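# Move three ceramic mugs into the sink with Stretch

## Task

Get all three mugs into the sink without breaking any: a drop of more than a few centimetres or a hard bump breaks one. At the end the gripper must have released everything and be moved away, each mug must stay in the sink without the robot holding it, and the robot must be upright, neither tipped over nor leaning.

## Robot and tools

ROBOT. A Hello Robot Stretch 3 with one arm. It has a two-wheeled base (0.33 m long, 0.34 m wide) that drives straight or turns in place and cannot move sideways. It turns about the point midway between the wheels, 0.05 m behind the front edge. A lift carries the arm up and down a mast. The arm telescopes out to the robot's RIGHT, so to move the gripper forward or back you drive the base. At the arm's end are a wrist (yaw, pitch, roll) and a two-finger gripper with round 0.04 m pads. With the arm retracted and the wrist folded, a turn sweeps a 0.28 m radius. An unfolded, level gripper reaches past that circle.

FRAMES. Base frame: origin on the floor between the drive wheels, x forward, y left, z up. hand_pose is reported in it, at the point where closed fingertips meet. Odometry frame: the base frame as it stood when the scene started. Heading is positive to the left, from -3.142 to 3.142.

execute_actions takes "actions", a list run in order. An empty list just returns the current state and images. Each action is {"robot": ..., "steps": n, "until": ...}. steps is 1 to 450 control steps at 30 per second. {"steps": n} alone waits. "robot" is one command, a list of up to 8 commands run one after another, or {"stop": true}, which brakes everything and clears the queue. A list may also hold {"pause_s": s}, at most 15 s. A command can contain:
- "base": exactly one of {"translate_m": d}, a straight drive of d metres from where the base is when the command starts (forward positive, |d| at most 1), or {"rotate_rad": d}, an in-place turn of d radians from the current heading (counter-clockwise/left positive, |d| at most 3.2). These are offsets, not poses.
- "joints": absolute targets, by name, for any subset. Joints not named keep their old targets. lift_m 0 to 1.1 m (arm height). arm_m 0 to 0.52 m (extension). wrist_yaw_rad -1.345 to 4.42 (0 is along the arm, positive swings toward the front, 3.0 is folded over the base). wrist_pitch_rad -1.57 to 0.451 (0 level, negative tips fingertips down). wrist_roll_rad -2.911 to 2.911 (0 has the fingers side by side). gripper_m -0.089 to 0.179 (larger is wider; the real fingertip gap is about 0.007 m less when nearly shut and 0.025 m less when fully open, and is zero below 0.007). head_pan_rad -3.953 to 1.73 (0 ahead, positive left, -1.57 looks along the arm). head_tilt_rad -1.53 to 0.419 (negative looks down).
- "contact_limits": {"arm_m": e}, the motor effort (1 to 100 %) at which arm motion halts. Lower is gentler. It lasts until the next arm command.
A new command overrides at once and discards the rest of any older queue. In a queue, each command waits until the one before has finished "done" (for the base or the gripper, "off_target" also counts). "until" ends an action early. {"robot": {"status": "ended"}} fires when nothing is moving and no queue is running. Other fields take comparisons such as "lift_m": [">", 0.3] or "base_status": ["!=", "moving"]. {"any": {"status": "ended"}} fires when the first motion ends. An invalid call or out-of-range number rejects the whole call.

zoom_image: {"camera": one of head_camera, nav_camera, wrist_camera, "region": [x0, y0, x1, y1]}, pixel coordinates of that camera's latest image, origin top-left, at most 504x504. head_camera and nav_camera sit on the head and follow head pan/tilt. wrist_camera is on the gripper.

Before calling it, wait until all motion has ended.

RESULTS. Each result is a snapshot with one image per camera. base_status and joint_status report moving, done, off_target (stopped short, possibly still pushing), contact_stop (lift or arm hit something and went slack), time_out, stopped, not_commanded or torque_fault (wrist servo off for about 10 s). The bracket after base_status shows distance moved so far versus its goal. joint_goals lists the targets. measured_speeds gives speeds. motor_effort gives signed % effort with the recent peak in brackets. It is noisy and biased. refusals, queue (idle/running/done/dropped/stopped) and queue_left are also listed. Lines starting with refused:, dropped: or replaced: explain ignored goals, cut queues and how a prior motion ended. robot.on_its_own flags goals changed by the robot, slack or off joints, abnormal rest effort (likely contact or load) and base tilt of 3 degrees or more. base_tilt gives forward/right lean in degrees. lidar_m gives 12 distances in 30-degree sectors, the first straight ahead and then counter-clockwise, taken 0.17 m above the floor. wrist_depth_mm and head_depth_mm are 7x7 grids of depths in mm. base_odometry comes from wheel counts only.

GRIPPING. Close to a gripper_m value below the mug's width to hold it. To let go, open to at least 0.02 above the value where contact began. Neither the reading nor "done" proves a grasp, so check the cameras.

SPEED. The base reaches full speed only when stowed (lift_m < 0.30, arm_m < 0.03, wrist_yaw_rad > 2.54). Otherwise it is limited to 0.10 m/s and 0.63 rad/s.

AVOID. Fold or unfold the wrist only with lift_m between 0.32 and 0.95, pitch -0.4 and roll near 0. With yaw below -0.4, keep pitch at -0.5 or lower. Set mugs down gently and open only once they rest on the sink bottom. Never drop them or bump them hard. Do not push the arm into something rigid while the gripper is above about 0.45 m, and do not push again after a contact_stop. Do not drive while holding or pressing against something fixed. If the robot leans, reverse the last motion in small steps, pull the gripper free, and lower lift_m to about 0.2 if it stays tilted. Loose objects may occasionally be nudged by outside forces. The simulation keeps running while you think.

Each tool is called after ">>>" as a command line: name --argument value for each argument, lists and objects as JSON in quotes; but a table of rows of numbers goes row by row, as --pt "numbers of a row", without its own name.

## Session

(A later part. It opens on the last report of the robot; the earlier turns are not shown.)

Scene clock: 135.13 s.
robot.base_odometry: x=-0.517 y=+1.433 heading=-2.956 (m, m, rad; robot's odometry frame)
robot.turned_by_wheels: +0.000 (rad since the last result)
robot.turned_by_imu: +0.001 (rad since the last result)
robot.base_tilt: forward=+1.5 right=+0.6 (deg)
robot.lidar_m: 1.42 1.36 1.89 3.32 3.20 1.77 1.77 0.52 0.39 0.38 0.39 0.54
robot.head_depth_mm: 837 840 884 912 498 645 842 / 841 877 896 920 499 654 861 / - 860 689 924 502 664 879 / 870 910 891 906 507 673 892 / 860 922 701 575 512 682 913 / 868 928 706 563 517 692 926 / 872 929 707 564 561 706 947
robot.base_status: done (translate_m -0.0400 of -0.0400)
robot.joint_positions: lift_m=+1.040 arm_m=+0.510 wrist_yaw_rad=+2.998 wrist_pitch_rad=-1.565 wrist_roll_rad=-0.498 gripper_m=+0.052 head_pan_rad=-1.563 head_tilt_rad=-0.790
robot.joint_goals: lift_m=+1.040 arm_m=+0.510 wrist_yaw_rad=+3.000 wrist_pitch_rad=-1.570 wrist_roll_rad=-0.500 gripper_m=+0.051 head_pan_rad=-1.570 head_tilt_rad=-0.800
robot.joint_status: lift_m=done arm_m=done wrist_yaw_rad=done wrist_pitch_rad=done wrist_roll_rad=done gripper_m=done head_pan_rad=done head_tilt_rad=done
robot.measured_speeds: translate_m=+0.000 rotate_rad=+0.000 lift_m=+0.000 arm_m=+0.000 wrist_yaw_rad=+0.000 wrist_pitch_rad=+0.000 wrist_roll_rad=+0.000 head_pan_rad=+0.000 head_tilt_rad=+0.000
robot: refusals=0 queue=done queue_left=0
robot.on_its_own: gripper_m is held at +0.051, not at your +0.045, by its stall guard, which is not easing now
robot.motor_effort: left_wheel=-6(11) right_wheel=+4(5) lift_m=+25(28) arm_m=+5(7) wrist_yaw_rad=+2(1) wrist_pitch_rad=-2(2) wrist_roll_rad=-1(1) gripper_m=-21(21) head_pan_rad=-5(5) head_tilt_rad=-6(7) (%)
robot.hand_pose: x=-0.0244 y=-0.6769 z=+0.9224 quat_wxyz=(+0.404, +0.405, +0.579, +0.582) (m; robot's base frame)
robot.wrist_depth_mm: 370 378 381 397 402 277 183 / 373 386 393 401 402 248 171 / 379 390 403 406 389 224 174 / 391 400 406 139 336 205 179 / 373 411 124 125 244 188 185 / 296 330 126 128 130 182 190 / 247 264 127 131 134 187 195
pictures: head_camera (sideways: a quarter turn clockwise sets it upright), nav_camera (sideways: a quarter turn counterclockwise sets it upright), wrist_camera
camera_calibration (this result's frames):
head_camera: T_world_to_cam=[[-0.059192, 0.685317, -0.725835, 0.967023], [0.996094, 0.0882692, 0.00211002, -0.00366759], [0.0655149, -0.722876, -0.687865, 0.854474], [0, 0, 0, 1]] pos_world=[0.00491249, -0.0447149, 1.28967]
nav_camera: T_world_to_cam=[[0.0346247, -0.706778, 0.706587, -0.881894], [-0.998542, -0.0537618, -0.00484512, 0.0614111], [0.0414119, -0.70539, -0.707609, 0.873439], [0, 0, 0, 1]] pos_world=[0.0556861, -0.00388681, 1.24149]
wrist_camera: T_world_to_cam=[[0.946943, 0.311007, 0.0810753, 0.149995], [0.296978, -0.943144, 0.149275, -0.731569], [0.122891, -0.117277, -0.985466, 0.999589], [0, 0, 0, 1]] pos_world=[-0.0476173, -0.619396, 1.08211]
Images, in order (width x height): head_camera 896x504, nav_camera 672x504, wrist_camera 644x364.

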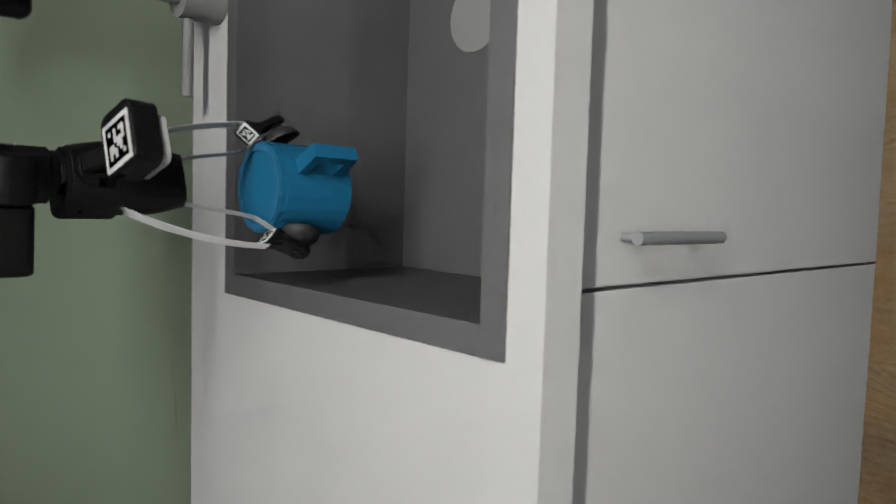

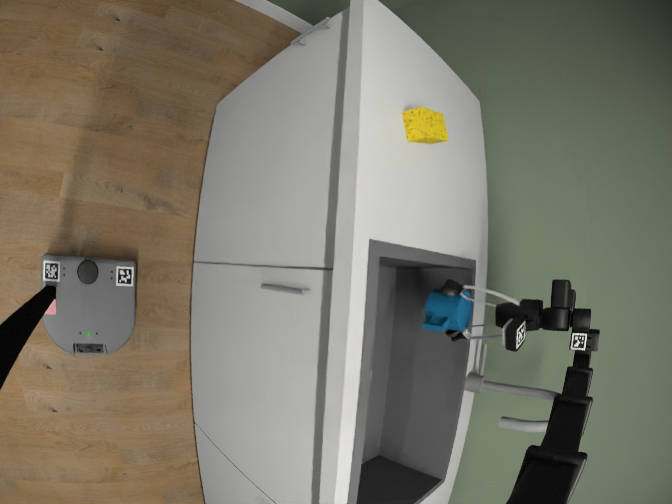

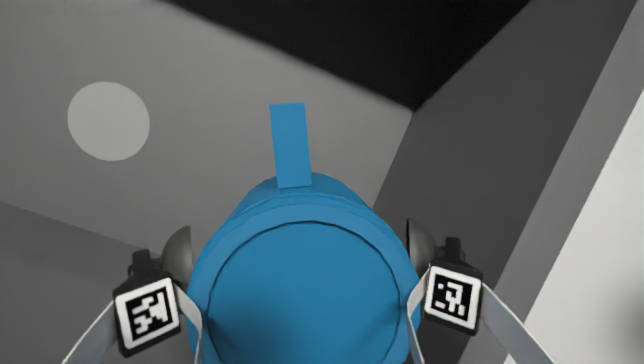

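>>> execute_actions --actions '[{"robot":{"joints":{"lift_m":0.87}},"steps":450,"until":{"robot":{"status":"ended"}}}]'

Scene clock: 141.83 s.
robot.base_odometry: x=-0.517 y=+1.433 heading=-2.956 (m, m, rad; robot's odometry frame)
robot.turned_by_wheels: +0.000 (rad since the last result)
robot.turned_by_imu: +0.000 (rad since the last result)
robot.base_tilt: forward=+1.6 right=+0.8 (deg)
robot.lidar_m: 1.42 1.35 1.89 3.74 3.19 1.77 1.77 0.52 0.39 0.37 0.39 0.54
robot.head_depth_mm: 837 892 - 903 535 646 841 / 840 830 885 917 498 654 859 / 846 - 901 783 502 662 875 / 854 920 885 820 505 674 890 / 863 920 699 574 510 683 908 / 871 926 702 562 515 693 930 / 876 934 705 564 560 701 946
robot.base_status: done (translate_m -0.0400 of -0.0400)
robot.joint_positions: lift_m=+0.870 arm_m=+0.510 wrist_yaw_rad=+2.998 wrist_pitch_rad=-1.565 wrist_roll_rad=-0.498 gripper_m=+0.052 head_pan_rad=-1.563 head_tilt_rad=-0.790
robot.joint_goals: lift_m=+0.870 arm_m=+0.510 wrist_yaw_rad=+3.000 wrist_pitch_rad=-1.570 wrist_roll_rad=-0.500 gripper_m=+0.051 head_pan_rad=-1.570 head_tilt_rad=-0.800
robot.joint_status: lift_m=done arm_m=done wrist_yaw_rad=done wrist_pitch_rad=done wrist_roll_rad=done gripper_m=done head_pan_rad=done head_tilt_rad=done
robot.measured_speeds: translate_m=+0.000 rotate_rad=+0.000 lift_m=+0.000 arm_m=+0.000 wrist_yaw_rad=+0.000 wrist_pitch_rad=+0.000 wrist_roll_rad=+0.000 head_pan_rad=+0.000 head_tilt_rad=+0.000
robot: refusals=0 queue=done queue_left=0
robot.on_its_own: gripper_m is held at +0.051, not at your +0.045, by its stall guard, which is not easing now
robot.motor_effort: left_wheel=-6(6) right_wheel=+4(4) lift_m=+25(25) arm_m=+5(6) wrist_yaw_rad=+2(2) wrist_pitch_rad=-2(2) wrist_roll_rad=-1(2) gripper_m=-21(21) head_pan_rad=-5(5) head_tilt_rad=-6(6) (%)
robot.hand_pose: x=-0.0244 y=-0.6769 z=+0.7524 quat_wxyz=(+0.404, +0.405, +0.579, +0.582) (m; robot's base frame)
robot.wrist_depth_mm: 217 221 229 232 238 241 182 / 223 226 233 239 243 242 168 / 227 233 237 242 249 225 157 / 235 237 241 139 252 205 148 / 238 243 124 124 247 189 140 / 242 246 125 128 130 164 132 / 248 259 128 130 133 166 125
pictures: head_camera (sideways: a quarter turn clockwise sets it upright), nav_camera (sideways: a quarter turn counterclockwise sets it upright), wrist_camera
camera_calibration (this result's frames):
head_camera: T_world_to_cam=[[-0.0591921, 0.685317, -0.725836, 0.967023], [0.996094, 0.0882693, 0.00211, -0.00366756], [0.065515, -0.722876, -0.687865, 0.854473], [0, 0, 0, 1]] pos_world=[0.00491249, -0.0447149, 1.28967]
nav_camera: T_world_to_cam=[[0.0346248, -0.706778, 0.706588, -0.881894], [-0.998542, -0.053762, -0.00484511, 0.0614111], [0.0414119, -0.70539, -0.707609, 0.873439], [0, 0, 0, 1]] pos_world=[0.0556861, -0.00388681, 1.24149]
wrist_camera: T_world_to_cam=[[0.946943, 0.311007, 0.0810755, 0.163778], [0.296978, -0.943144, 0.149275, -0.706192], [0.122891, -0.117277, -0.985466, 0.832055], [0, 0, 0, 1]] pos_world=[-0.0476173, -0.619396, 0.9121]
Images, in order (width x height): head_camera 896x504, nav_camera 672x504, wrist_camera 644x364.

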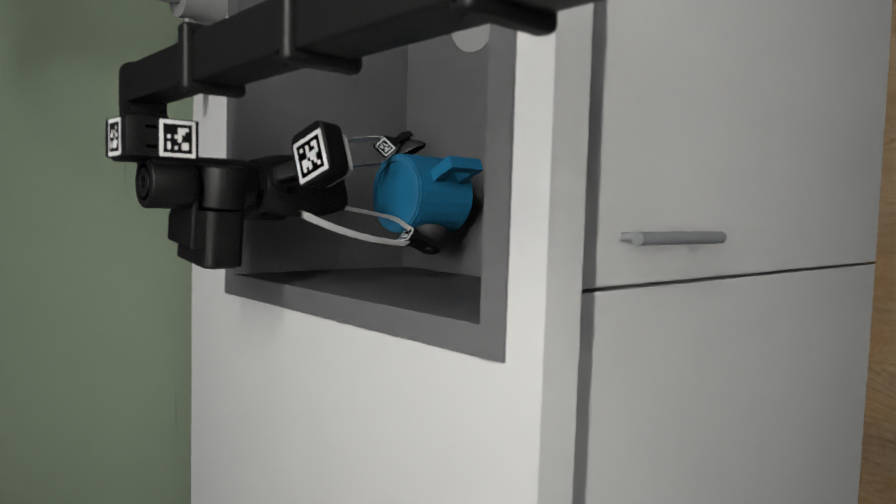

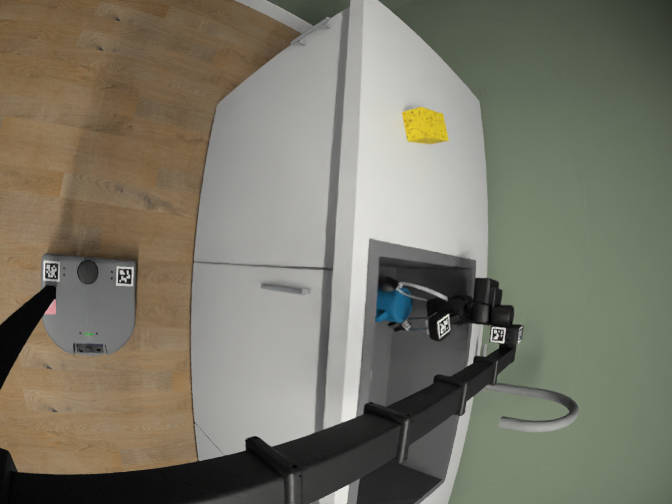

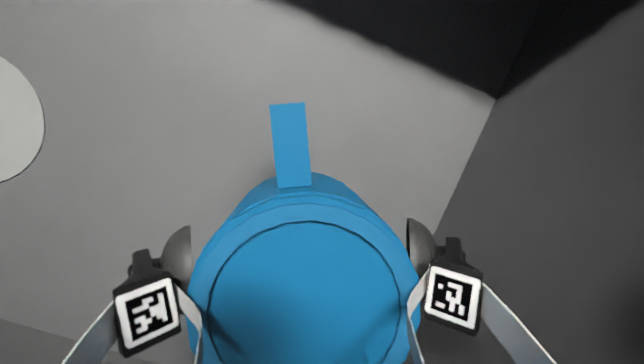

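>>> execute_actions --actions '[{"robot":[{"joints":{"lift_m":0.831}},{"joints":{"gripper_m":0.115}}],"steps":450,"until":{"robot":{"status":"ended"}}}]'

>>> execute_actions --actions '[{"robot":[{"joints":{"lift_m":1.07}},{"joints":{"arm_m":0.0}},{"base":{"rotate_rad":1.621},"joints":{"wrist_roll_rad":0,"lift_m":0.75}},{"base":{"translate_m":1.0},"joints":{"lift_m":0.29,"gripper_m":0.17}},{"base":{"translate_m":1.0}},{"base":{"translate_m":0.69},"joints":{"lift_m":1.0}},{"base":{"rotate_rad":1.522}},{"joints":{"arm_m":0.33}}],"steps":450},{"steps":450,"until":{"robot":{"status":"ended"}}},{"steps":450,"until":{"robot":{"status":"ended"}}}]'

Scene clock: 155.63 s.
robot.base_odometry: x=-0.517 y=+1.433 heading=-2.956 (m, m, rad; robot's odometry frame)
robot.turned_by_wheels: +0.000 (rad since the last result)
robot.turned_by_imu: +0.000 (rad since the last result)
robot.base_tilt: forward=+1.5 right=+0.6 (deg)
robot.lidar_m: 1.42 1.36 1.90 3.32 3.18 1.77 1.77 0.52 0.39 0.38 0.39 0.54
robot.head_depth_mm: 836 872 - - 499 651 845 / 844 899 895 911 499 657 864 / 847 919 - 835 501 665 876 / 854 928 897 831 506 674 892 / 863 924 698 572 511 683 911 / 867 929 701 563 519 692 927 / 876 938 704 566 560 703 949
robot.base_status: done (translate_m -0.0400 of -0.0400)
robot.joint_positions: lift_m=+0.831 arm_m=+0.510 wrist_yaw_rad=+2.998 wrist_pitch_rad=-1.566 wrist_roll_rad=-0.498 gripper_m=+0.115 head_pan_rad=-1.563 head_tilt_rad=-0.790
robot.joint_goals: lift_m=+0.831 arm_m=+0.510 wrist_yaw_rad=+3.000 wrist_pitch_rad=-1.570 wrist_roll_rad=-0.500 gripper_m=+0.115 head_pan_rad=-1.570 head_tilt_rad=-0.800
robot.joint_status: lift_m=done arm_m=done wrist_yaw_rad=done wrist_pitch_rad=done wrist_roll_rad=done gripper_m=done head_pan_rad=done head_tilt_rad=done
robot.measured_speeds: translate_m=+0.000 rotate_rad=+0.000 lift_m=+0.000 arm_m=+0.000 wrist_yaw_rad=+0.000 wrist_pitch_rad=+0.000 wrist_roll_rad=+0.000 head_pan_rad=+0.000 head_tilt_rad=+0.000
robot: refusals=0 queue=done queue_left=0
robot.motor_effort: left_wheel=-6(6) right_wheel=+4(4) lift_m=+25(23) arm_m=+5(5) wrist_yaw_rad=+1(1) wrist_pitch_rad=-2(2) wrist_roll_rad=-1(2) gripper_m=+0(79) head_pan_rad=-5(5) head_tilt_rad=-7(6) (%)
robot.hand_pose: x=-0.0245 y=-0.6771 z=+0.7134 quat_wxyz=(+0.404, +0.405, +0.579, +0.582) (m; robot's base frame)
robot.wrist_depth_mm: 184 187 191 196 198 203 182 / 188 192 195 199 203 208 168 / 192 195 199 204 208 211 157 / 197 200 205 193 214 205 147 / 202 205 206 134 218 186 139 / 204 - 134 137 140 163 132 / 209 215 138 141 143 166 123
pictures: head_camera (sideways: a quarter turn clockwise sets it upright), nav_camera (sideways: a quarter turn counterclockwise sets it upright), wrist_camera
camera_calibration (this result's frames):
head_camera: T_world_to_cam=[[-0.0591922, 0.685317, -0.725836, 0.967023], [0.996094, 0.0882694, 0.00211001, -0.00366757], [0.0655151, -0.722876, -0.687865, 0.854473], [0, 0, 0, 1]] pos_world=[0.0049125, -0.0447149, 1.28967]
nav_camera: T_world_to_cam=[[0.0346248, -0.706778, 0.706588, -0.881894], [-0.998542, -0.0537621, -0.00484511, 0.0614111], [0.041412, -0.70539, -0.707609, 0.873439], [0, 0, 0, 1]] pos_world=[0.0556861, -0.0038868, 1.24149]
wrist_camera: T_world_to_cam=[[0.946951, 0.311066, 0.0807611, 0.167285], [0.296996, -0.943038, 0.149906, -0.700919], [0.122792, -0.117968, -0.985396, 0.793105], [0, 0, 0, 1]] pos_world=[-0.0476273, -0.61947, 0.873085]
Images, in order (width x height): head_camera 896x504, nav_camera 672x504, wrist_camera 644x364.

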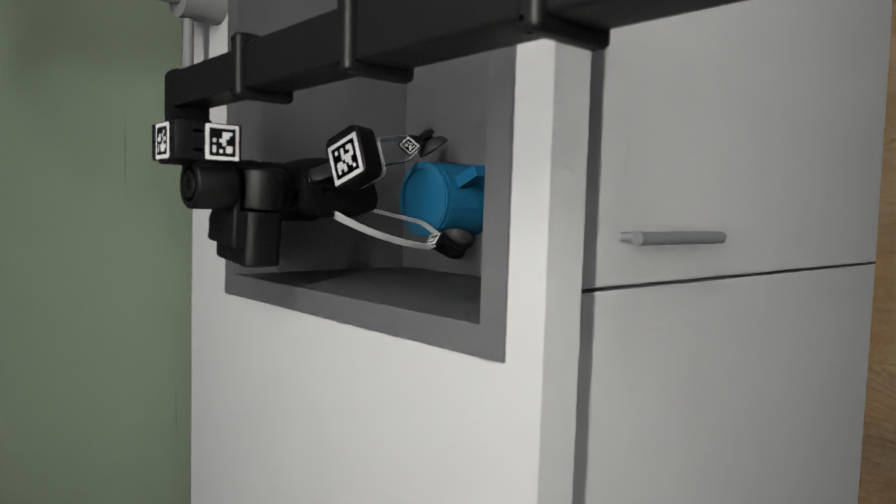

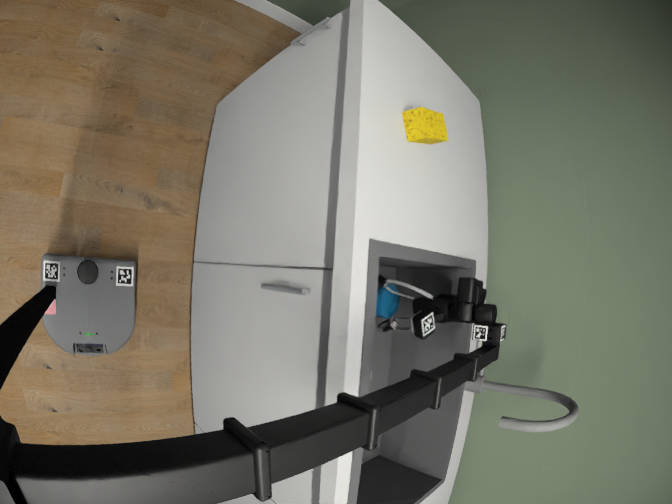

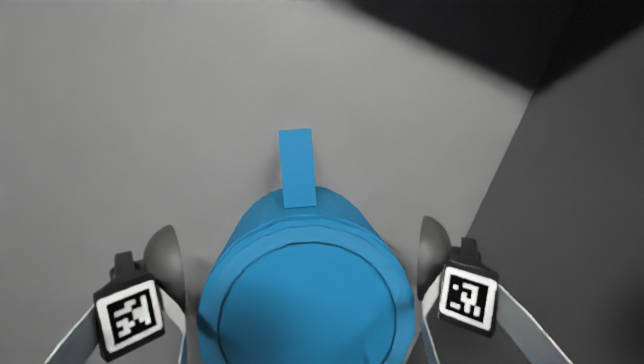

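Scene clock: 194.23 s.
robot.base_odometry: x=+0.112 y=-1.183 heading=+0.187 (m, m, rad; robot's odometry frame)
robot.turned_by_wheels: +3.143 (rad since the last result)
robot.turned_by_imu: +3.146 (rad since the last result)
robot.base_tilt: forward=+1.5 right=+0.6 (deg)
robot.lidar_m: 2.11 2.22 2.52 3.00 2.19 1.67 1.62 1.53 0.69 1.10 1.15 1.16
robot.head_depth_mm: 972 1055 1034 829 695 611 1179 / - 1059 1035 809 698 611 1178 / - - 957 815 679 612 1192 / 946 1109 1046 817 701 615 1192 / 963 1086 1036 841 702 616 1176 / 971 1092 1054 842 704 616 1192 / 979 1102 1060 846 706 619 1194
robot.base_status: done (rotate_rad +1.5218 of +1.5220)
robot.joint_positions: lift_m=+1.000 arm_m=+0.330 wrist_yaw_rad=+2.998 wrist_pitch_rad=-1.566 wrist_roll_rad=-0.003 gripper_m=+0.170 head_pan_rad=-1.563 head_tilt_rad=-0.790
robot.joint_goals: lift_m=+1.000 arm_m=+0.330 wrist_yaw_rad=+3.000 wrist_pitch_rad=-1.570 wrist_roll_rad=+0.000 gripper_m=+0.170 head_pan_rad=-1.570 head_tilt_rad=-0.800
robot.joint_status: lift_m=done arm_m=done wrist_yaw_rad=done wrist_pitch_rad=done wrist_roll_rad=done gripper_m=done head_pan_rad=done head_tilt_rad=done
robot.measured_speeds: translate_m=+0.000 rotate_rad=+0.000 lift_m=+0.000 arm_m=+0.000 wrist_yaw_rad=+0.000 wrist_pitch_rad=+0.000 wrist_roll_rad=+0.000 head_pan_rad=+0.000 head_tilt_rad=+0.000
robot: refusals=0 queue=done queue_left=0
robot.motor_effort: left_wheel=-6(13) right_wheel=+4(9) lift_m=+28(28) arm_m=+5(3) wrist_yaw_rad=+0(0) wrist_pitch_rad=-1(2) wrist_roll_rad=+2(3) gripper_m=+0(86) head_pan_rad=-5(4) head_tilt_rad=-6(7) (%)
robot.hand_pose: x=-0.0244 y=-0.4973 z=+0.8822 quat_wxyz=(+0.533, +0.535, +0.462, +0.465) (m; robot's base frame)
robot.wrist_depth_mm: 283 285 290 296 305 311 321 / 288 292 298 304 315 321 325 / 291 299 304 310 318 326 331 / 300 306 311 318 326 334 343 / 307 311 319 319 336 340 350 / - 325 325 307 345 350 363 / - 331 332 343 349 362 370
pictures: head_camera (sideways: a quarter turn clockwise sets it upright), nav_camera (sideways: a quarter turn counterclockwise sets it upright), wrist_camera
camera_calibration (this result's frames):
head_camera: T_world_to_cam=[[-0.0591495, 0.685342, -0.725815, 0.966996], [0.9961, 0.0882071, 0.0021124, -0.00367071], [0.0654698, -0.72286, -0.687886, 0.854502], [0, 0, 0, 1]] pos_world=[0.0049097, -0.0447144, 1.28967]
nav_camera: T_world_to_cam=[[0.0345808, -0.706801, 0.706567, -0.881866], [-0.998545, -0.0536996, -0.00484648, 0.0614129], [0.0413678, -0.705371, -0.70763, 0.873466], [0, 0, 0, 1]] pos_world=[0.0556859, -0.00388811, 1.24149]
wrist_camera: T_world_to_cam=[[0.981369, -0.175204, 0.0788609, -0.141643], [-0.185398, -0.971249, 0.149343, -0.581928], [0.0504281, -0.161181, -0.985636, 0.957648], [0, 0, 0, 1]] pos_world=[-0.0171772, -0.435659, 1.04197]
Images, in order (width x height): head_camera 896x504, nav_camera 672x504, wrist_camera 644x364.

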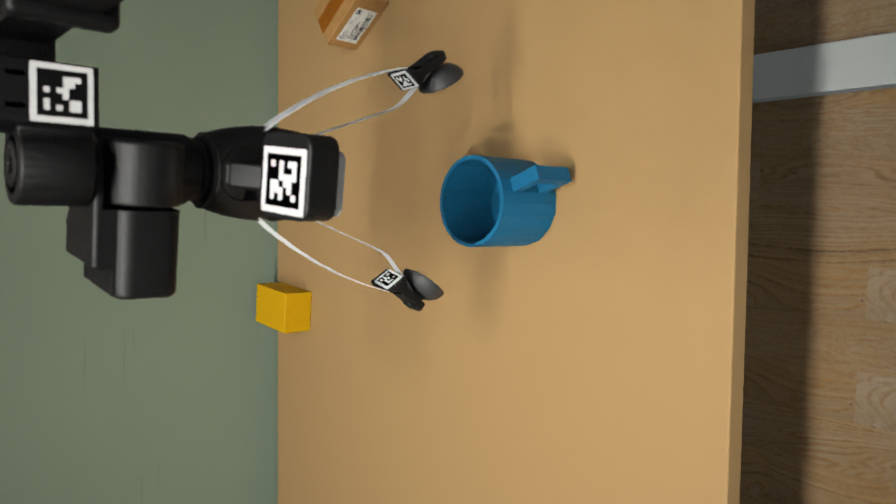

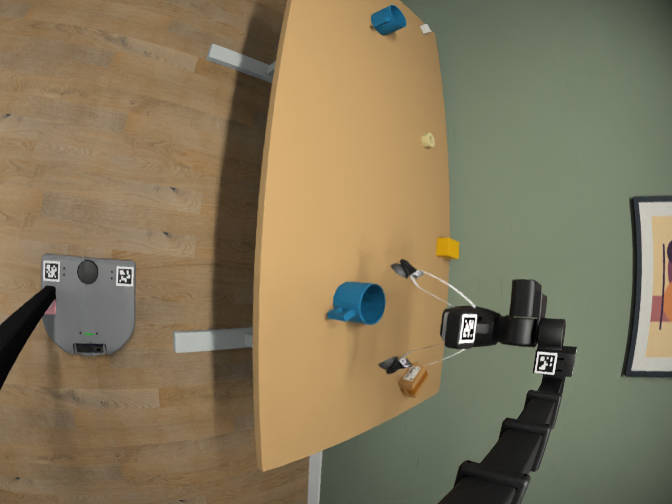

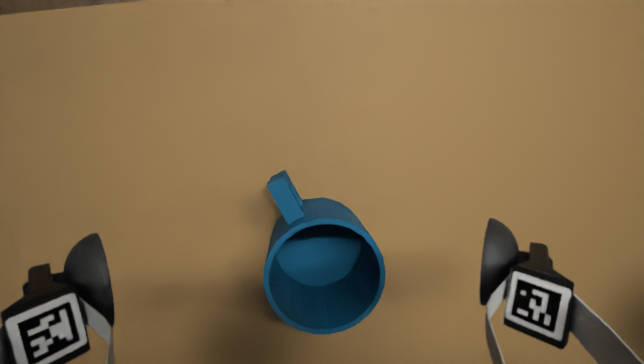

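>>> execute_actions --actions '[{"robot":[{"base":{"translate_m":0.01},"joints":{"arm_m":0.371,"wrist_roll_rad":-0.4}},{"joints":{"lift_m":0.885}},{"joints":{"gripper_m":0.045}},{"joints":{"lift_m":0.93}}],"steps":450,"until":{"robot":{"status":"ended"}}}]'

Scene clock: 208.23 s.
robot.base_odometry: x=+0.122 y=-1.181 heading=+0.187 (m, m, rad; robot's odometry frame)
robot.turned_by_wheels: +0.000 (rad since the last result)
robot.turned_by_imu: +0.001 (rad since the last result)
robot.base_tilt: forward=+1.5 right=+0.7 (deg)
robot.lidar_m: 2.10 2.21 2.51 3.00 2.20 1.68 1.63 1.53 0.70 1.10 1.15 1.15
robot.head_depth_mm: 931 - 1002 829 698 611 1167 / 929 1101 1074 820 697 612 1187 / 945 - - 693 682 613 1186 / 958 1040 1052 839 698 614 1191 / 963 1082 1045 843 704 615 1197 / 969 1090 1047 846 706 618 1195 / 978 1103 1067 846 708 619 1194
robot.base_status: done (translate_m +0.0100 of +0.0100)
robot.joint_positions: lift_m=+0.930 arm_m=+0.371 wrist_yaw_rad=+2.998 wrist_pitch_rad=-1.566 wrist_roll_rad=-0.396 gripper_m=+0.049 head_pan_rad=-1.563 head_tilt_rad=-0.790
robot.joint_goals: lift_m=+0.930 arm_m=+0.371 wrist_yaw_rad=+3.000 wrist_pitch_rad=-1.570 wrist_roll_rad=-0.400 gripper_m=+0.048 head_pan_rad=-1.570 head_tilt_rad=-0.800
robot.joint_status: lift_m=done arm_m=done wrist_yaw_rad=done wrist_pitch_rad=done wrist_roll_rad=done gripper_m=done head_pan_rad=done head_tilt_rad=done
robot.measured_speeds: translate_m=+0.000 rotate_rad=+0.000 lift_m=+0.000 arm_m=+0.000 wrist_yaw_rad=+0.000 wrist_pitch_rad=+0.000 wrist_roll_rad=+0.000 head_pan_rad=+0.000 head_tilt_rad=+0.000
robot: refusals=0 queue=done queue_left=0
robot.motor_effort: left_wheel=-6(9) right_wheel=+3(6) lift_m=+30(32) arm_m=+5(3) wrist_yaw_rad=+1(1) wrist_pitch_rad=-1(1) wrist_roll_rad=-2(4) gripper_m=-23(100) head_pan_rad=-5(5) head_tilt_rad=-6(6) (%)
robot.hand_pose: x=-0.0244 y=-0.5381 z=+0.8121 quat_wxyz=(+0.432, +0.433, +0.558, +0.561) (m; robot's base frame)
robot.wrist_depth_mm: 218 223 227 232 237 242 246 / 223 227 232 236 244 248 254 / 227 231 236 242 247 256 260 / 234 237 242 138 252 259 265 / 239 241 195 199 258 269 271 / 245 243 189 202 163 273 281 / 248 257 158 181 160 280 289
pictures: head_camera (sideways: a quarter turn clockwise sets it upright), nav_camera (sideways: a quarter turn counterclockwise sets it upright), wrist_camera
camera_calibration (this result's frames):
head_camera: T_world_to_cam=[[-0.0591493, 0.685342, -0.725815, 0.966996], [0.9961, 0.0882068, 0.00211238, -0.00367069], [0.0654695, -0.72286, -0.687886, 0.854501], [0, 0, 0, 1]] pos_world=[0.00490968, -0.0447144, 1.28967]
nav_camera: T_world_to_cam=[[0.0345806, -0.706801, 0.706567, -0.881866], [-0.998545, -0.0536992, -0.00484647, 0.0614129], [0.0413676, -0.705371, -0.70763, 0.873466], [0, 0, 0, 1]] pos_world=[0.0556859, -0.00388815, 1.24149]
wrist_camera: T_world_to_cam=[[0.973493, 0.214091, 0.0804712, 0.0647331], [0.20057, -0.968205, 0.149499, -0.60018], [0.109919, -0.129396, -0.985482, 0.900399], [0, 0, 0, 1]] pos_world=[-0.0416102, -0.478448, 0.971845]
Images, in order (width x height): head_camera 896x504, nav_camera 672x504, wrist_camera 644x364.

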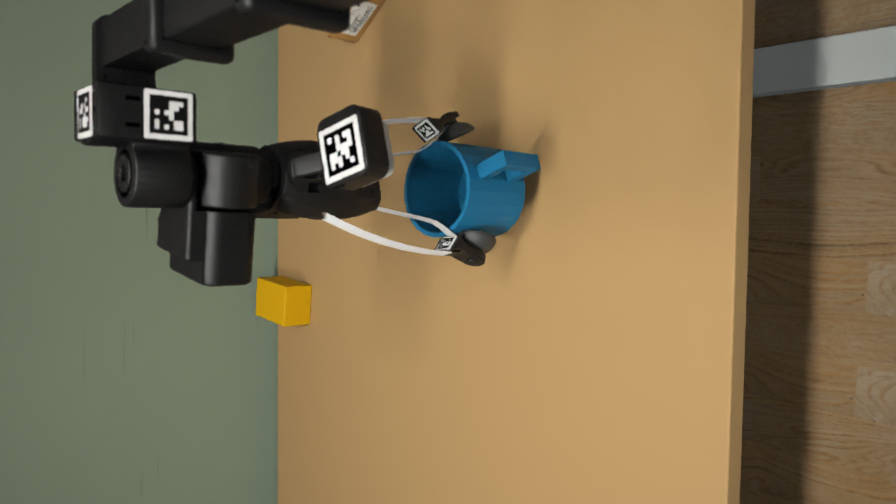

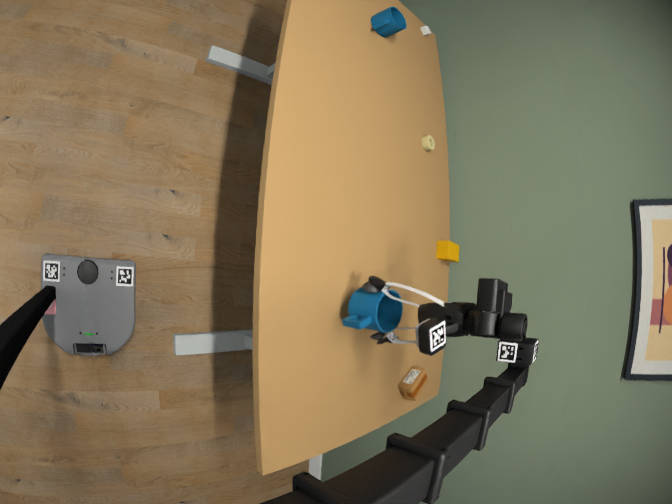

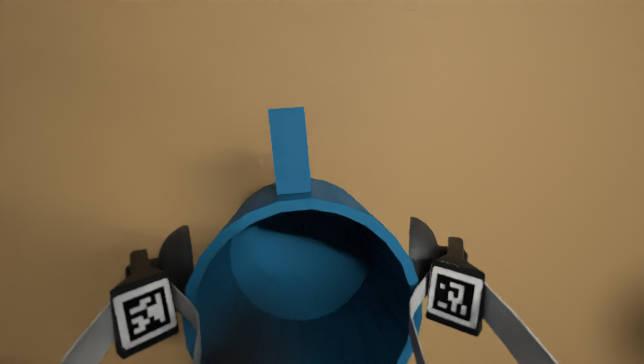

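>>> execute_actions --actions '[{"robot":[{"joints":{"arm_m":0.0,"lift_m":1.0}},{"base":{"rotate_rad":1.486},"joints":{"lift_m":1.1,"wrist_roll_rad":0.2}},{"base":{"translate_m":1.0}},{"base":{"translate_m":1.0}},{"base":{"translate_m":0.695}},{"base":{"rotate_rad":1.59}},{"joints":{"arm_m":0.2}}],"steps":450},{"steps":450,"until":{"robot":{"status":"ended"}}},{"steps":450,"until":{"robot":{"status":"ended"}}}]'

Scene clock: 259.53 s.
robot.base_odometry: x=-0.153 y=+1.500 heading=-3.021 (m, m, rad; robot's odometry frame)
robot.turned_by_wheels: +3.076 (rad since the last result)
robot.turned_by_imu: +3.079 (rad since the last result)
robot.base_tilt: forward=+1.5 right=+0.5 (deg)
robot.lidar_m: 1.81 1.70 2.15 3.33 2.91 1.40 1.39 0.57 0.39 0.37 0.38 0.50
robot.head_depth_mm: 847 903 687 561 503 671 890 / - - 757 448 502 668 887 / - - 917 466 502 665 884 / 865 915 920 511 502 667 881 / 865 907 901 929 504 663 875 / 824 846 900 931 507 661 871 / 804 905 892 936 507 661 866
robot.base_status: done (rotate_rad +1.5898 of +1.5900)
robot.joint_positions: lift_m=+1.099 arm_m=+0.200 wrist_yaw_rad=+2.998 wrist_pitch_rad=-1.565 wrist_roll_rad=+0.197 gripper_m=+0.056 head_pan_rad=-1.563 head_tilt_rad=-0.790
robot.joint_goals: lift_m=+1.100 arm_m=+0.200 wrist_yaw_rad=+3.000 wrist_pitch_rad=-1.570 wrist_roll_rad=+0.200 gripper_m=+0.055 head_pan_rad=-1.570 head_tilt_rad=-0.800
robot.joint_status: lift_m=done arm_m=done wrist_yaw_rad=done wrist_pitch_rad=done wrist_roll_rad=done gripper_m=done head_pan_rad=done head_tilt_rad=done
robot.measured_speeds: translate_m=+0.000 rotate_rad=+0.000 lift_m=+0.000 arm_m=+0.000 wrist_yaw_rad=+0.000 wrist_pitch_rad=+0.000 wrist_roll_rad=+0.000 head_pan_rad=+0.000 head_tilt_rad=+0.000
robot: refusals=0 queue=done queue_left=0
robot.on_its_own: gripper_m is held at +0.055, not at your +0.045, by its stall guard, which is not easing now
robot.motor_effort: left_wheel=-6(12) right_wheel=+4(7) lift_m=+30(32) arm_m=+5(6) wrist_yaw_rad=+2(1) wrist_pitch_rad=-2(2) wrist_roll_rad=+2(5) gripper_m=-20(23) head_pan_rad=-5(5) head_tilt_rad=-7(6) (%)
robot.hand_pose: x=-0.0244 y=-0.3671 z=+0.9811 quat_wxyz=(+0.576, +0.578, +0.407, +0.409) (m; robot's base frame)
robot.wrist_depth_mm: - - - - - - - / - - - - - 674 236 / - - - 884 507 232 234 / - - 898 137 233 236 515 / - 694 196 198 233 513 530 / 458 235 189 202 163 535 537 / 229 233 157 180 162 539 539
pictures: head_camera (sideways: a quarter turn clockwise sets it upright), nav_camera (sideways: a quarter turn counterclockwise sets it upright), wrist_camera
camera_calibration (this result's frames):
head_camera: T_world_to_cam=[[-0.0591489, 0.685353, -0.725805, 0.966983], [0.9961, 0.088206, 0.00211361, -0.00367229], [0.0654689, -0.722849, -0.687897, 0.854516], [0, 0, 0, 1]] pos_world=[0.00490965, -0.0447143, 1.28967]
nav_camera: T_world_to_cam=[[0.0345802, -0.706812, 0.706556, -0.881852], [-0.998545, -0.0536984, -0.00484717, 0.0614138], [0.041367, -0.705361, -0.707641, 0.87348], [0, 0, 0, 1]] pos_world=[0.0556859, -0.00388726, 1.24149]
wrist_camera: T_world_to_cam=[[0.927069, -0.366713, 0.0778792, -0.197338], [-0.374514, -0.915244, 0.148549, -0.453539], [0.0168036, -0.166882, -0.985834, 1.07333], [0, 0, 0, 1]] pos_world=[-0.00494701, -0.308346, 1.14086]
Images, in order (width x height): head_camera 896x504, nav_camera 672x504, wrist_camera 644x364.

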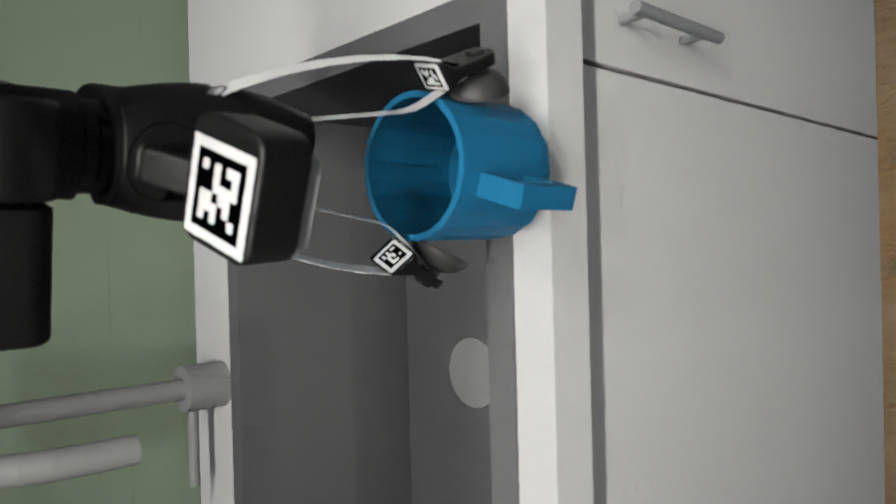

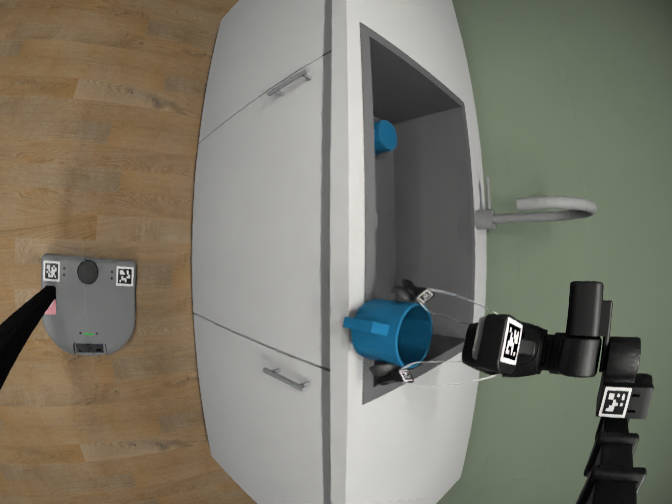

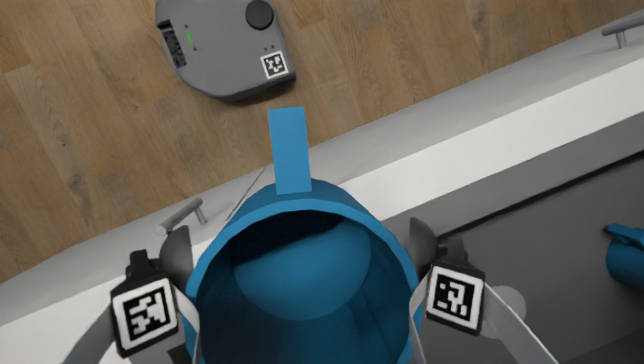

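>>> execute_actions --actions '[{"robot":[{"joints":{"arm_m":0.49}},{"joints":{"lift_m":1.03}}],"steps":450,"until":{"robot":{"status":"ended"}}}]'

Scene clock: 272.00 s.
robot.base_odometry: x=-0.153 y=+1.500 heading=-3.021 (m, m, rad; robot's odometry frame)
robot.turned_by_wheels: +0.000 (rad since the last result)
robot.turned_by_imu: +0.001 (rad since the last result)
robot.base_tilt: forward=+1.4 right=+0.6 (deg)
robot.lidar_m: 1.81 1.70 2.15 3.32 2.91 1.40 1.39 0.57 0.39 0.37 0.38 0.50
robot.head_depth_mm: 845 910 688 565 502 667 891 / 851 902 787 759 503 668 888 / - 835 685 925 501 669 880 / 862 903 900 926 502 665 877 / 844 906 896 932 504 664 877 / 820 847 899 932 505 659 870 / 808 895 894 936 507 659 872
robot.base_status: done (rotate_rad +1.5898 of +1.5900)
robot.joint_positions: lift_m=+1.030 arm_m=+0.490 wrist_yaw_rad=+2.998 wrist_pitch_rad=-1.565 wrist_roll_rad=+0.197 gripper_m=+0.056 head_pan_rad=-1.563 head_tilt_rad=-0.790
robot.joint_goals: lift_m=+1.030 arm_m=+0.490 wrist_yaw_rad=+3.000 wrist_pitch_rad=-1.570 wrist_roll_rad=+0.200 gripper_m=+0.055 head_pan_rad=-1.570 head_tilt_rad=-0.800
robot.joint_status: lift_m=done arm_m=done wrist_yaw_rad=done wrist_pitch_rad=done wrist_roll_rad=done gripper_m=done head_pan_rad=done head_tilt_rad=done
robot.measured_speeds: translate_m=+0.000 rotate_rad=+0.000 lift_m=+0.000 arm_m=+0.000 wrist_yaw_rad=+0.000 wrist_pitch_rad=+0.000 wrist_roll_rad=+0.000 head_pan_rad=+0.000 head_tilt_rad=+0.000
robot: refusals=0 queue=done queue_left=0
robot.on_its_own: gripper_m is held at +0.055, not at your +0.045, by its stall guard, which is not easing now
robot.motor_effort: left_wheel=-6(7) right_wheel=+4(4) lift_m=+25(29) arm_m=+5(9) wrist_yaw_rad=+2(2) wrist_pitch_rad=-2(2) wrist_roll_rad=+1(2) gripper_m=-20(20) head_pan_rad=-4(5) head_tilt_rad=-6(6) (%)
robot.hand_pose: x=-0.0244 y=-0.6571 z=+0.9124 quat_wxyz=(+0.576, +0.578, +0.407, +0.409) (m; robot's base frame)
robot.wrist_depth_mm: 234 367 374 384 390 398 405 / 210 334 380 388 397 405 416 / 195 285 392 396 411 421 427 / 179 252 399 138 420 421 432 / 165 219 197 199 422 435 365 / 154 178 190 203 163 344 301 / 155 198 156 180 161 282 253
pictures: head_camera (sideways: a quarter turn clockwise sets it upright), nav_camera (sideways: a quarter turn counterclockwise sets it upright), wrist_camera
camera_calibration (this result's frames):
head_camera: T_world_to_cam=[[-0.0591485, 0.685354, -0.725804, 0.966981], [0.9961, 0.0882054, 0.00211375, -0.00367247], [0.0654685, -0.722848, -0.687899, 0.854517], [0, 0, 0, 1]] pos_world=[0.00490962, -0.0447142, 1.28967]
nav_camera: T_world_to_cam=[[0.0345798, -0.706813, 0.706555, -0.881851], [-0.998545, -0.0536978, -0.00484725, 0.0614139], [0.0413665, -0.705359, -0.707642, 0.873482], [0, 0, 0, 1]] pos_world=[0.0556858, -0.00388718, 1.24149]
wrist_camera: T_world_to_cam=[[0.927063, -0.366727, 0.0778754, -0.298339], [-0.374528, -0.915241, 0.148534, -0.708734], [0.0168034, -0.166867, -0.985836, 0.957218], [0, 0, 0, 1]] pos_world=[-0.00494592, -0.598344, 1.07216]
Images, in order (width x height): head_camera 896x504, nav_camera 672x504, wrist_camera 644x364.

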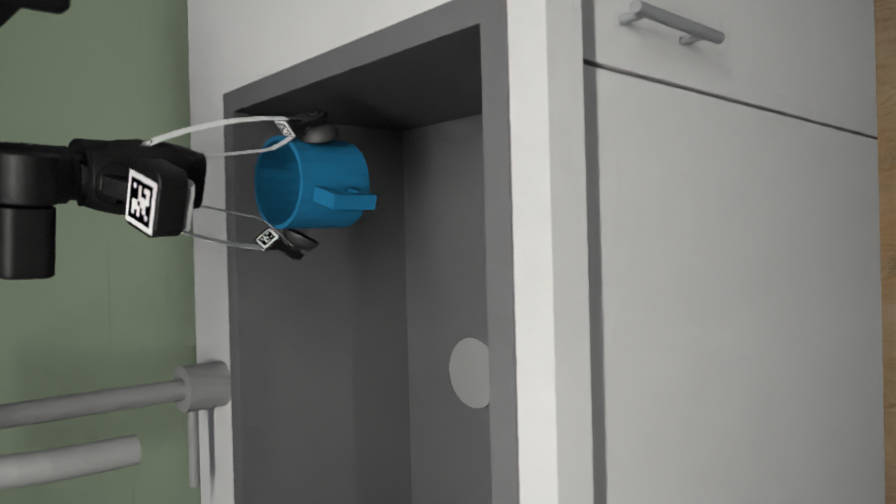

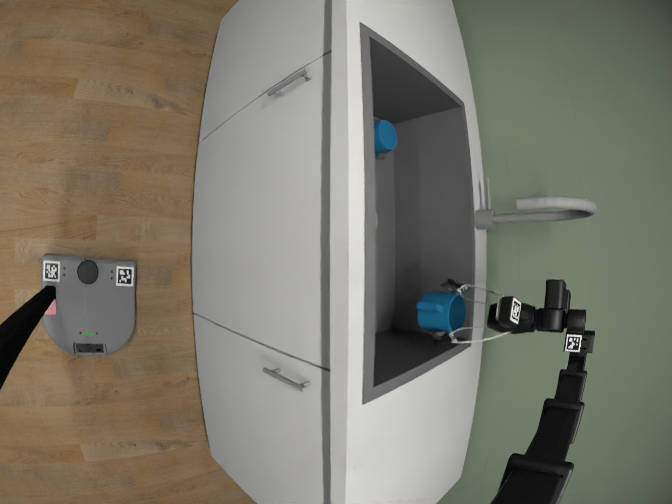

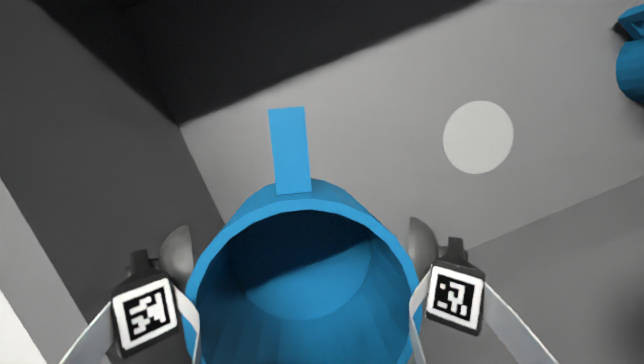

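>>> execute_actions --actions '[{"robot":[{"base":{"translate_m":0.015},"joints":{"wrist_roll_rad":0.6}},{"joints":{"lift_m":0.85}}],"steps":450,"until":{"robot":{"status":"ended"}}}]'

Scene clock: 283.53 s.
robot.base_odometry: x=-0.167 y=+1.499 heading=-3.021 (m, m, rad; robot's odometry frame)
robot.turned_by_wheels: +0.000 (rad since the last result)
robot.turned_by_imu: +0.001 (rad since the last result)
robot.base_tilt: forward=+1.4 right=+0.6 (deg)
robot.lidar_m: 1.79 1.69 2.14 3.32 2.93 1.41 1.41 0.57 0.39 0.37 0.38 0.50
robot.head_depth_mm: 847 907 - 647 501 665 884 / 847 888 878 819 500 666 881 / 850 901 - 809 501 663 878 / 847 922 890 901 503 660 875 / 847 901 898 930 504 662 873 / 810 844 890 936 506 658 867 / 822 899 892 938 506 658 872
robot.base_status: done (translate_m +0.0150 of +0.0150)
robot.joint_positions: lift_m=+0.850 arm_m=+0.490 wrist_yaw_rad=+2.999 wrist_pitch_rad=-1.565 wrist_roll_rad=+0.596 gripper_m=+0.056 head_pan_rad=-1.563 head_tilt_rad=-0.790
robot.joint_goals: lift_m=+0.850 arm_m=+0.490 wrist_yaw_rad=+3.000 wrist_pitch_rad=-1.570 wrist_roll_rad=+0.600 gripper_m=+0.055 head_pan_rad=-1.570 head_tilt_rad=-0.800
robot.joint_status: lift_m=done arm_m=done wrist_yaw_rad=done wrist_pitch_rad=done wrist_roll_rad=done gripper_m=done head_pan_rad=done head_tilt_rad=done
robot.measured_speeds: translate_m=+0.000 rotate_rad=+0.000 lift_m=+0.000 arm_m=+0.000 wrist_yaw_rad=+0.000 wrist_pitch_rad=+0.000 wrist_roll_rad=+0.000 head_pan_rad=+0.000 head_tilt_rad=+0.000
robot: refusals=0 queue=done queue_left=0
robot.on_its_own: gripper_m is held at +0.055, not at your +0.045, by its stall guard, which is not easing now
robot.motor_effort: left_wheel=-6(7) right_wheel=+3(7) lift_m=+25(22) arm_m=+6(5) wrist_yaw_rad=+2(2) wrist_pitch_rad=-2(2) wrist_roll_rad=+2(3) gripper_m=-21(20) head_pan_rad=-5(4) head_tilt_rad=-6(6) (%)
robot.hand_pose: x=-0.0244 y=-0.6572 z=+0.7324 quat_wxyz=(+0.646, +0.648, +0.285, +0.287) (m; robot's base frame)
robot.wrist_depth_mm: 200 204 207 212 215 220 225 / 207 207 213 217 221 227 230 / 210 212 217 223 227 233 238 / 215 217 223 138 233 238 242 / 217 224 198 199 236 243 247 / 194 224 188 204 163 250 225 / 172 210 157 179 161 247 203
pictures: head_camera (sideways: a quarter turn clockwise sets it upright), nav_camera (sideways: a quarter turn counterclockwise sets it upright), wrist_camera
camera_calibration (this result's frames):
head_camera: T_world_to_cam=[[-0.0591484, 0.685354, -0.725804, 0.966981], [0.9961, 0.0882053, 0.00211375, -0.00367247], [0.0654684, -0.722848, -0.687899, 0.854517], [0, 0, 0, 1]] pos_world=[0.00490962, -0.0447142, 1.28967]
nav_camera: T_world_to_cam=[[0.0345797, -0.706813, 0.706555, -0.881851], [-0.998545, -0.0536977, -0.00484725, 0.0614139], [0.0413665, -0.705359, -0.707642, 0.873482], [0, 0, 0, 1]] pos_world=[0.0556858, -0.00388719, 1.24149]
wrist_camera: T_world_to_cam=[[0.711967, -0.698084, 0.0760394, -0.506006], [-0.70036, -0.698054, 0.149053, -0.547664], [-0.0509718, -0.159376, -0.985901, 0.783068], [0, 0, 0, 1]] pos_world=[0.016612, -0.610731, 0.892135]
Images, in order (width x height): head_camera 896x504, nav_camera 672x504, wrist_camera 644x364.

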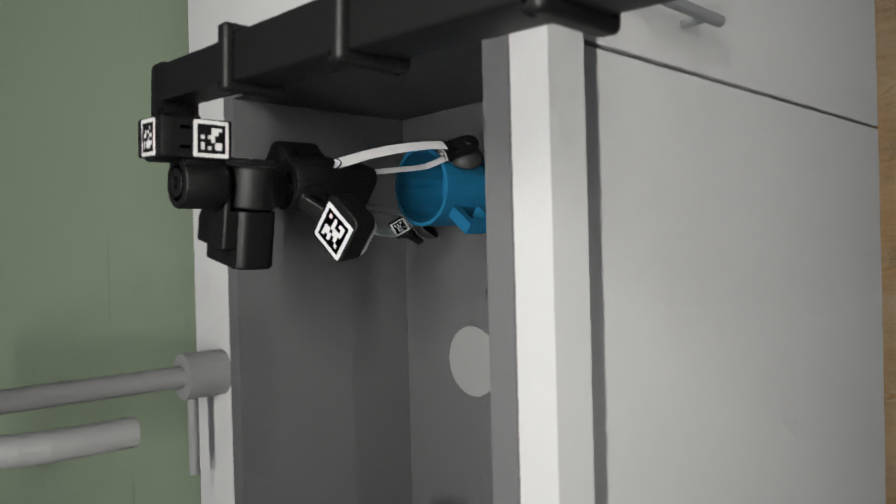

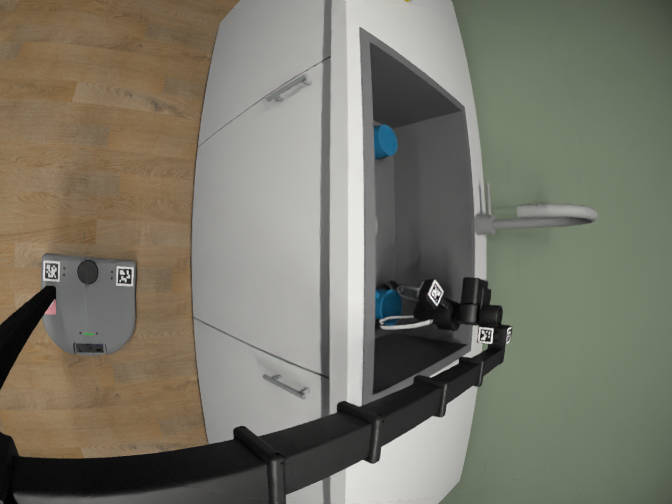

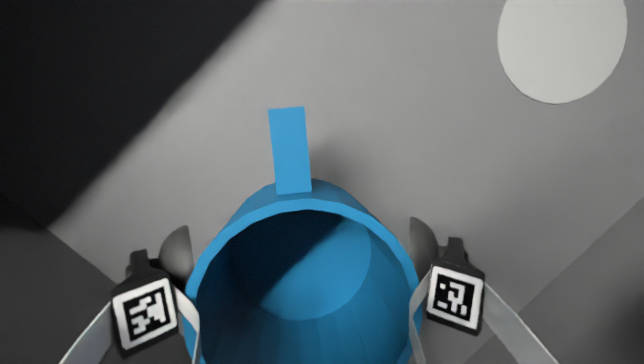

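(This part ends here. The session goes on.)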